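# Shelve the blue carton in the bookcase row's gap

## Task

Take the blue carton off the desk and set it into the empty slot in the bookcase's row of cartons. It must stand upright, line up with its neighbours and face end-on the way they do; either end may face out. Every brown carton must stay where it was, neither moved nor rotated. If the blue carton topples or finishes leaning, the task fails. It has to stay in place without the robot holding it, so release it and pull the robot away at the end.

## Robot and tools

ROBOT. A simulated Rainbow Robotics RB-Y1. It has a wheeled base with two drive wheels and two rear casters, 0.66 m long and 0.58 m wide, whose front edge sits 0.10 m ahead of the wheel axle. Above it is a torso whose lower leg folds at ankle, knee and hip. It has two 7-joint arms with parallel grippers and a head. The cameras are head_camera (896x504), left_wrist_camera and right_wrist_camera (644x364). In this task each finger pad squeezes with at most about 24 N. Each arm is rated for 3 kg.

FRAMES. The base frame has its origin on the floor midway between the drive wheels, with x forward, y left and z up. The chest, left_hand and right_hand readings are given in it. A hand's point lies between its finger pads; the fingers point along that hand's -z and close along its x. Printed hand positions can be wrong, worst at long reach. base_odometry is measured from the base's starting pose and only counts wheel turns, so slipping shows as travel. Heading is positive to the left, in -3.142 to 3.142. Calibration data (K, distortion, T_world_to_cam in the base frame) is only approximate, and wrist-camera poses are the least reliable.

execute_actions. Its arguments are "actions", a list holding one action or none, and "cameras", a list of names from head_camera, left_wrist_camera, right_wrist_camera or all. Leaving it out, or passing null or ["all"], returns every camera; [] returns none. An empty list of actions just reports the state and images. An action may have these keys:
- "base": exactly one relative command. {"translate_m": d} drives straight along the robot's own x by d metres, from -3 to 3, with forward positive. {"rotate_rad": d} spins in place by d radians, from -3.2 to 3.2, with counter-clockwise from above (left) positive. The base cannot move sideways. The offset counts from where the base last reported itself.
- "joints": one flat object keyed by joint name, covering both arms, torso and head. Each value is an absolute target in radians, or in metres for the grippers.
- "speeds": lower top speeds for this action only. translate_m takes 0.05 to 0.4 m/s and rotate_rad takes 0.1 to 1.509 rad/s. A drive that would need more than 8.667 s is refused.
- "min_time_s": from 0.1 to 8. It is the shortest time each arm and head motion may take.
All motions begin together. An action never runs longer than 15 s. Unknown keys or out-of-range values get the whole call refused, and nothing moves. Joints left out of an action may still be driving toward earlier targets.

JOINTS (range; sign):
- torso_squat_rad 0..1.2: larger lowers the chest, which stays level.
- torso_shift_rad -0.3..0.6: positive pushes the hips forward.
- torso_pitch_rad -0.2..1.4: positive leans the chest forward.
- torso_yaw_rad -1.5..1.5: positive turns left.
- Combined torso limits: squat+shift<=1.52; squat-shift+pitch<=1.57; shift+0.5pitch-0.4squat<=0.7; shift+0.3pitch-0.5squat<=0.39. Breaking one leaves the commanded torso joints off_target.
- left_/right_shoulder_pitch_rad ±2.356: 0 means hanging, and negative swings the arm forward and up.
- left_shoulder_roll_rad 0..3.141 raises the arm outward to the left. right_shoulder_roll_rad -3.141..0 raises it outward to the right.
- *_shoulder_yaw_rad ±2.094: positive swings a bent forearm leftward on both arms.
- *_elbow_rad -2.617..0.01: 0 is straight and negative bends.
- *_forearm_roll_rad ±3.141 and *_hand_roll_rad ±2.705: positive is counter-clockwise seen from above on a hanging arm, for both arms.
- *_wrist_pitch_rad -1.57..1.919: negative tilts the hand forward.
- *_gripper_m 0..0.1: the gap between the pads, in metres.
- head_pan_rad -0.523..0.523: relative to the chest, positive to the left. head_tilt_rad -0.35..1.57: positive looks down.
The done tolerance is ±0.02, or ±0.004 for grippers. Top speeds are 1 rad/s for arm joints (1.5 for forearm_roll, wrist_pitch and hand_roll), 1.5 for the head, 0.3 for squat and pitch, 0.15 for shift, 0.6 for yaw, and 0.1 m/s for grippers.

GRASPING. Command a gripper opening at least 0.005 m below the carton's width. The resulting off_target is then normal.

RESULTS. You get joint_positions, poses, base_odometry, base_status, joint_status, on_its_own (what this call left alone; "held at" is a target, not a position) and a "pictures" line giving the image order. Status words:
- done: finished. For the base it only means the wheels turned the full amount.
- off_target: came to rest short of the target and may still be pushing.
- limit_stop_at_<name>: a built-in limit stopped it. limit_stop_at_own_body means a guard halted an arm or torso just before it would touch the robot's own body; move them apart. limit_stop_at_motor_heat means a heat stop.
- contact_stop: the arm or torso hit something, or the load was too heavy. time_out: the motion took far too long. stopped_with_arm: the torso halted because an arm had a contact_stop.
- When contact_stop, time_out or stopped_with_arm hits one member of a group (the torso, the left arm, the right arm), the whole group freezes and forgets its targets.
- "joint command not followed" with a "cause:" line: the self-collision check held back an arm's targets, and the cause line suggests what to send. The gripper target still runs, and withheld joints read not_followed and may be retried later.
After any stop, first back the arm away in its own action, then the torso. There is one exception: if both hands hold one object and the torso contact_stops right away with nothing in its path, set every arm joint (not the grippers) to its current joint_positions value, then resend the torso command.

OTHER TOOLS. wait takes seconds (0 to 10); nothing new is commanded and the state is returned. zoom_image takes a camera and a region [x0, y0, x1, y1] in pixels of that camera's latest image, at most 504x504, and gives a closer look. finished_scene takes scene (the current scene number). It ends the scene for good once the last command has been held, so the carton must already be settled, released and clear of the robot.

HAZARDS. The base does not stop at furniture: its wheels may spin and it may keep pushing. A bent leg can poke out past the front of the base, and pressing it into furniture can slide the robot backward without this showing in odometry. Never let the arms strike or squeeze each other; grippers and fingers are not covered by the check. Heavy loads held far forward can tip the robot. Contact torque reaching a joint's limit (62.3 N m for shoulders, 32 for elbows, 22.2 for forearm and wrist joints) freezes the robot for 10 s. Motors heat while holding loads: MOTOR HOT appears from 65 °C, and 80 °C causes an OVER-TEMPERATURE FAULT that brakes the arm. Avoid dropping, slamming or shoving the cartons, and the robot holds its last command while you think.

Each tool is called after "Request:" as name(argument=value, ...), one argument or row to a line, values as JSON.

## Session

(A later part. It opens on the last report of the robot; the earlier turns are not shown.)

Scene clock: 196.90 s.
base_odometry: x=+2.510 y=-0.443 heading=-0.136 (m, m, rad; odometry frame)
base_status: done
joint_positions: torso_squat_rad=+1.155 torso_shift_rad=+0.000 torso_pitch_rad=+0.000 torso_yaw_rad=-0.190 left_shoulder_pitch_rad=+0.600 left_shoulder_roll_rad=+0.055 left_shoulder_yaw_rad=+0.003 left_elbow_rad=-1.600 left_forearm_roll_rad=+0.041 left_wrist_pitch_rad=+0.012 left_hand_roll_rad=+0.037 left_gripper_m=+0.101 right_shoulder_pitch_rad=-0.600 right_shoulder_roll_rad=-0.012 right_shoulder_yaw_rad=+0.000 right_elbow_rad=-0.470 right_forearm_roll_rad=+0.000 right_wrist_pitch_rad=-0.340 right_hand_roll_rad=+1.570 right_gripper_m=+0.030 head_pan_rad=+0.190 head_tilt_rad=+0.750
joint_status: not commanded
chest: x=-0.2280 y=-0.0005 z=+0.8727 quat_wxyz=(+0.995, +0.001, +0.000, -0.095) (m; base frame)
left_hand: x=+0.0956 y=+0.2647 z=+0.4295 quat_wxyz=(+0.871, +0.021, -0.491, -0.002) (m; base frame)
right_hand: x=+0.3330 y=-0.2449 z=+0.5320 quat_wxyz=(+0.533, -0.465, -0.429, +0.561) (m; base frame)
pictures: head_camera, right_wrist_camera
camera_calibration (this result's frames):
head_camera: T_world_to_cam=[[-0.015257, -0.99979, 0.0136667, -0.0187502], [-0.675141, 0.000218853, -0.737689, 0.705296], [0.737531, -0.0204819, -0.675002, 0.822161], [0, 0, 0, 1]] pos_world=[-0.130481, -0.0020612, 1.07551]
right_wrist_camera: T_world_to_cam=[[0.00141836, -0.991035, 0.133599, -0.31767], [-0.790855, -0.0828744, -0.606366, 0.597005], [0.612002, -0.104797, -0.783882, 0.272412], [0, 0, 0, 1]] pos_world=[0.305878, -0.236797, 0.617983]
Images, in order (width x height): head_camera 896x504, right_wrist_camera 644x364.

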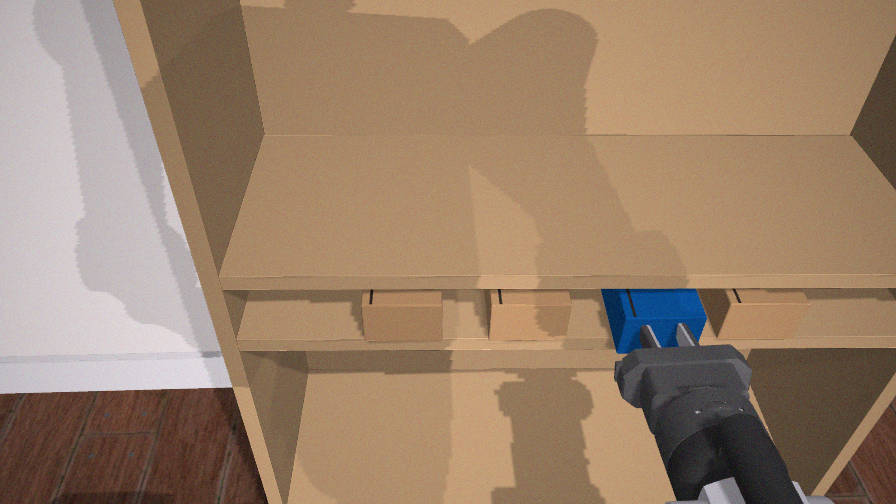

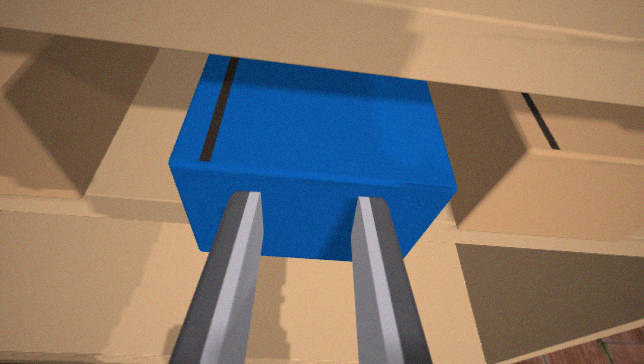

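Request:
execute_actions(
  actions=[
    {"base":{"translate_m":0.02},"speeds":{"translate_m":0.06}},
  ],
  cameras=[],
)

Request:
execute_actions(
  actions=[
    {"base":{"translate_m":-0.3}},
  ],
  cameras=["head_camera"],
)

Request:
finished_scene(
  scene=2,
)

Scene clock: 204.73 s.
base_odometry: x=+2.530 y=-0.446 heading=-0.136 (m, m, rad; odometry frame)
base_status: done
joint_positions: torso_squat_rad=+1.155 torso_shift_rad=+0.000 torso_pitch_rad=+0.000 torso_yaw_rad=-0.190 left_shoulder_pitch_rad=+0.600 left_shoulder_roll_rad=+0.055 left_shoulder_yaw_rad=+0.003 left_elbow_rad=-1.600 left_forearm_roll_rad=+0.041 left_wrist_pitch_rad=+0.012 left_hand_roll_rad=+0.037 left_gripper_m=+0.101 right_shoulder_pitch_rad=-0.600 right_shoulder_roll_rad=-0.012 right_shoulder_yaw_rad=+0.000 right_elbow_rad=-0.470 right_forearm_roll_rad=+0.000 right_wrist_pitch_rad=-0.340 right_hand_roll_rad=+1.570 right_gripper_m=+0.030 head_pan_rad=+0.190 head_tilt_rad=+0.750
joint_status: not commanded
chest: x=-0.2280 y=-0.0005 z=+0.8727 quat_wxyz=(+0.995, +0.001, +0.000, -0.095) (m; base frame)
left_hand: x=+0.0956 y=+0.2647 z=+0.4295 quat_wxyz=(+0.871, +0.021, -0.491, -0.002) (m; base frame)
right_hand: x=+0.3330 y=-0.2449 z=+0.5320 quat_wxyz=(+0.533, -0.465, -0.429, +0.561) (m; base frame)
pictures: none
No camera images: the call's "cameras" was empty. Leave "cameras" out to get every camera's image.

Scene clock: 207.07 s.
base_odometry: x=+2.232 y=-0.406 heading=-0.137 (m, m, rad; odometry frame)
base_status: done
joint_positions: torso_squat_rad=+1.155 torso_shift_rad=+0.000 torso_pitch_rad=+0.000 torso_yaw_rad=-0.190 left_shoulder_pitch_rad=+0.600 left_shoulder_roll_rad=+0.055 left_shoulder_yaw_rad=+0.003 left_elbow_rad=-1.600 left_forearm_roll_rad=+0.041 left_wrist_pitch_rad=+0.012 left_hand_roll_rad=+0.037 left_gripper_m=+0.101 right_shoulder_pitch_rad=-0.600 right_shoulder_roll_rad=-0.012 right_shoulder_yaw_rad=+0.000 right_elbow_rad=-0.470 right_forearm_roll_rad=+0.000 right_wrist_pitch_rad=-0.340 right_hand_roll_rad=+1.570 right_gripper_m=+0.030 head_pan_rad=+0.190 head_tilt_rad=+0.750
joint_status: not commanded
chest: x=-0.2281 y=-0.0005 z=+0.8727 quat_wxyz=(+0.995, +0.001, +0.000, -0.095) (m; base frame)
left_hand: x=+0.0955 y=+0.2647 z=+0.4295 quat_wxyz=(+0.871, +0.021, -0.491, -0.002) (m; base frame)
right_hand: x=+0.3330 y=-0.2449 z=+0.5320 quat_wxyz=(+0.533, -0.465, -0.429, +0.561) (m; base frame)
pictures: head_camera
camera_calibration (this result's frames):
head_camera: T_world_to_cam=[[-0.015259, -0.99979, 0.0136638, -0.0187492], [-0.675021, 0.000219014, -0.737799, 0.705357], [0.737641, -0.0204814, -0.674883, 0.822127], [0, 0, 0, 1]] pos_world=[-0.13059, -0.00206142, 1.07551]
Images, in order (width x height): head_camera 896x504.

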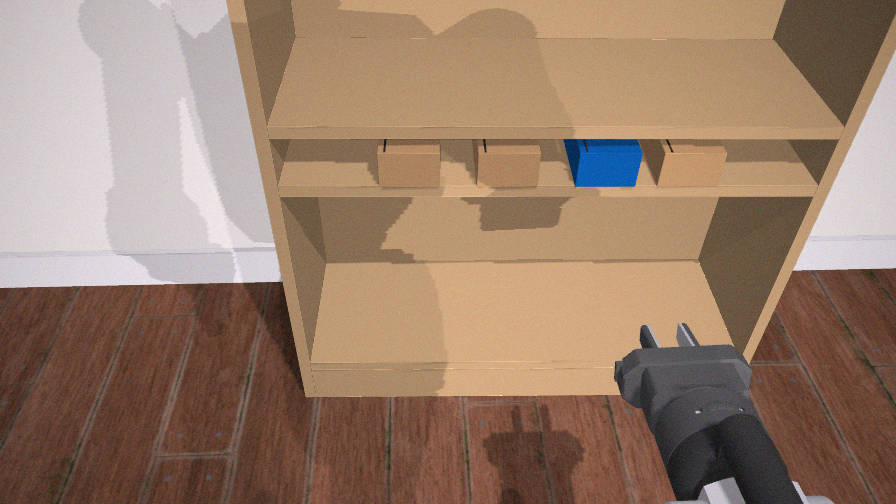

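The scene is finished: the task was done.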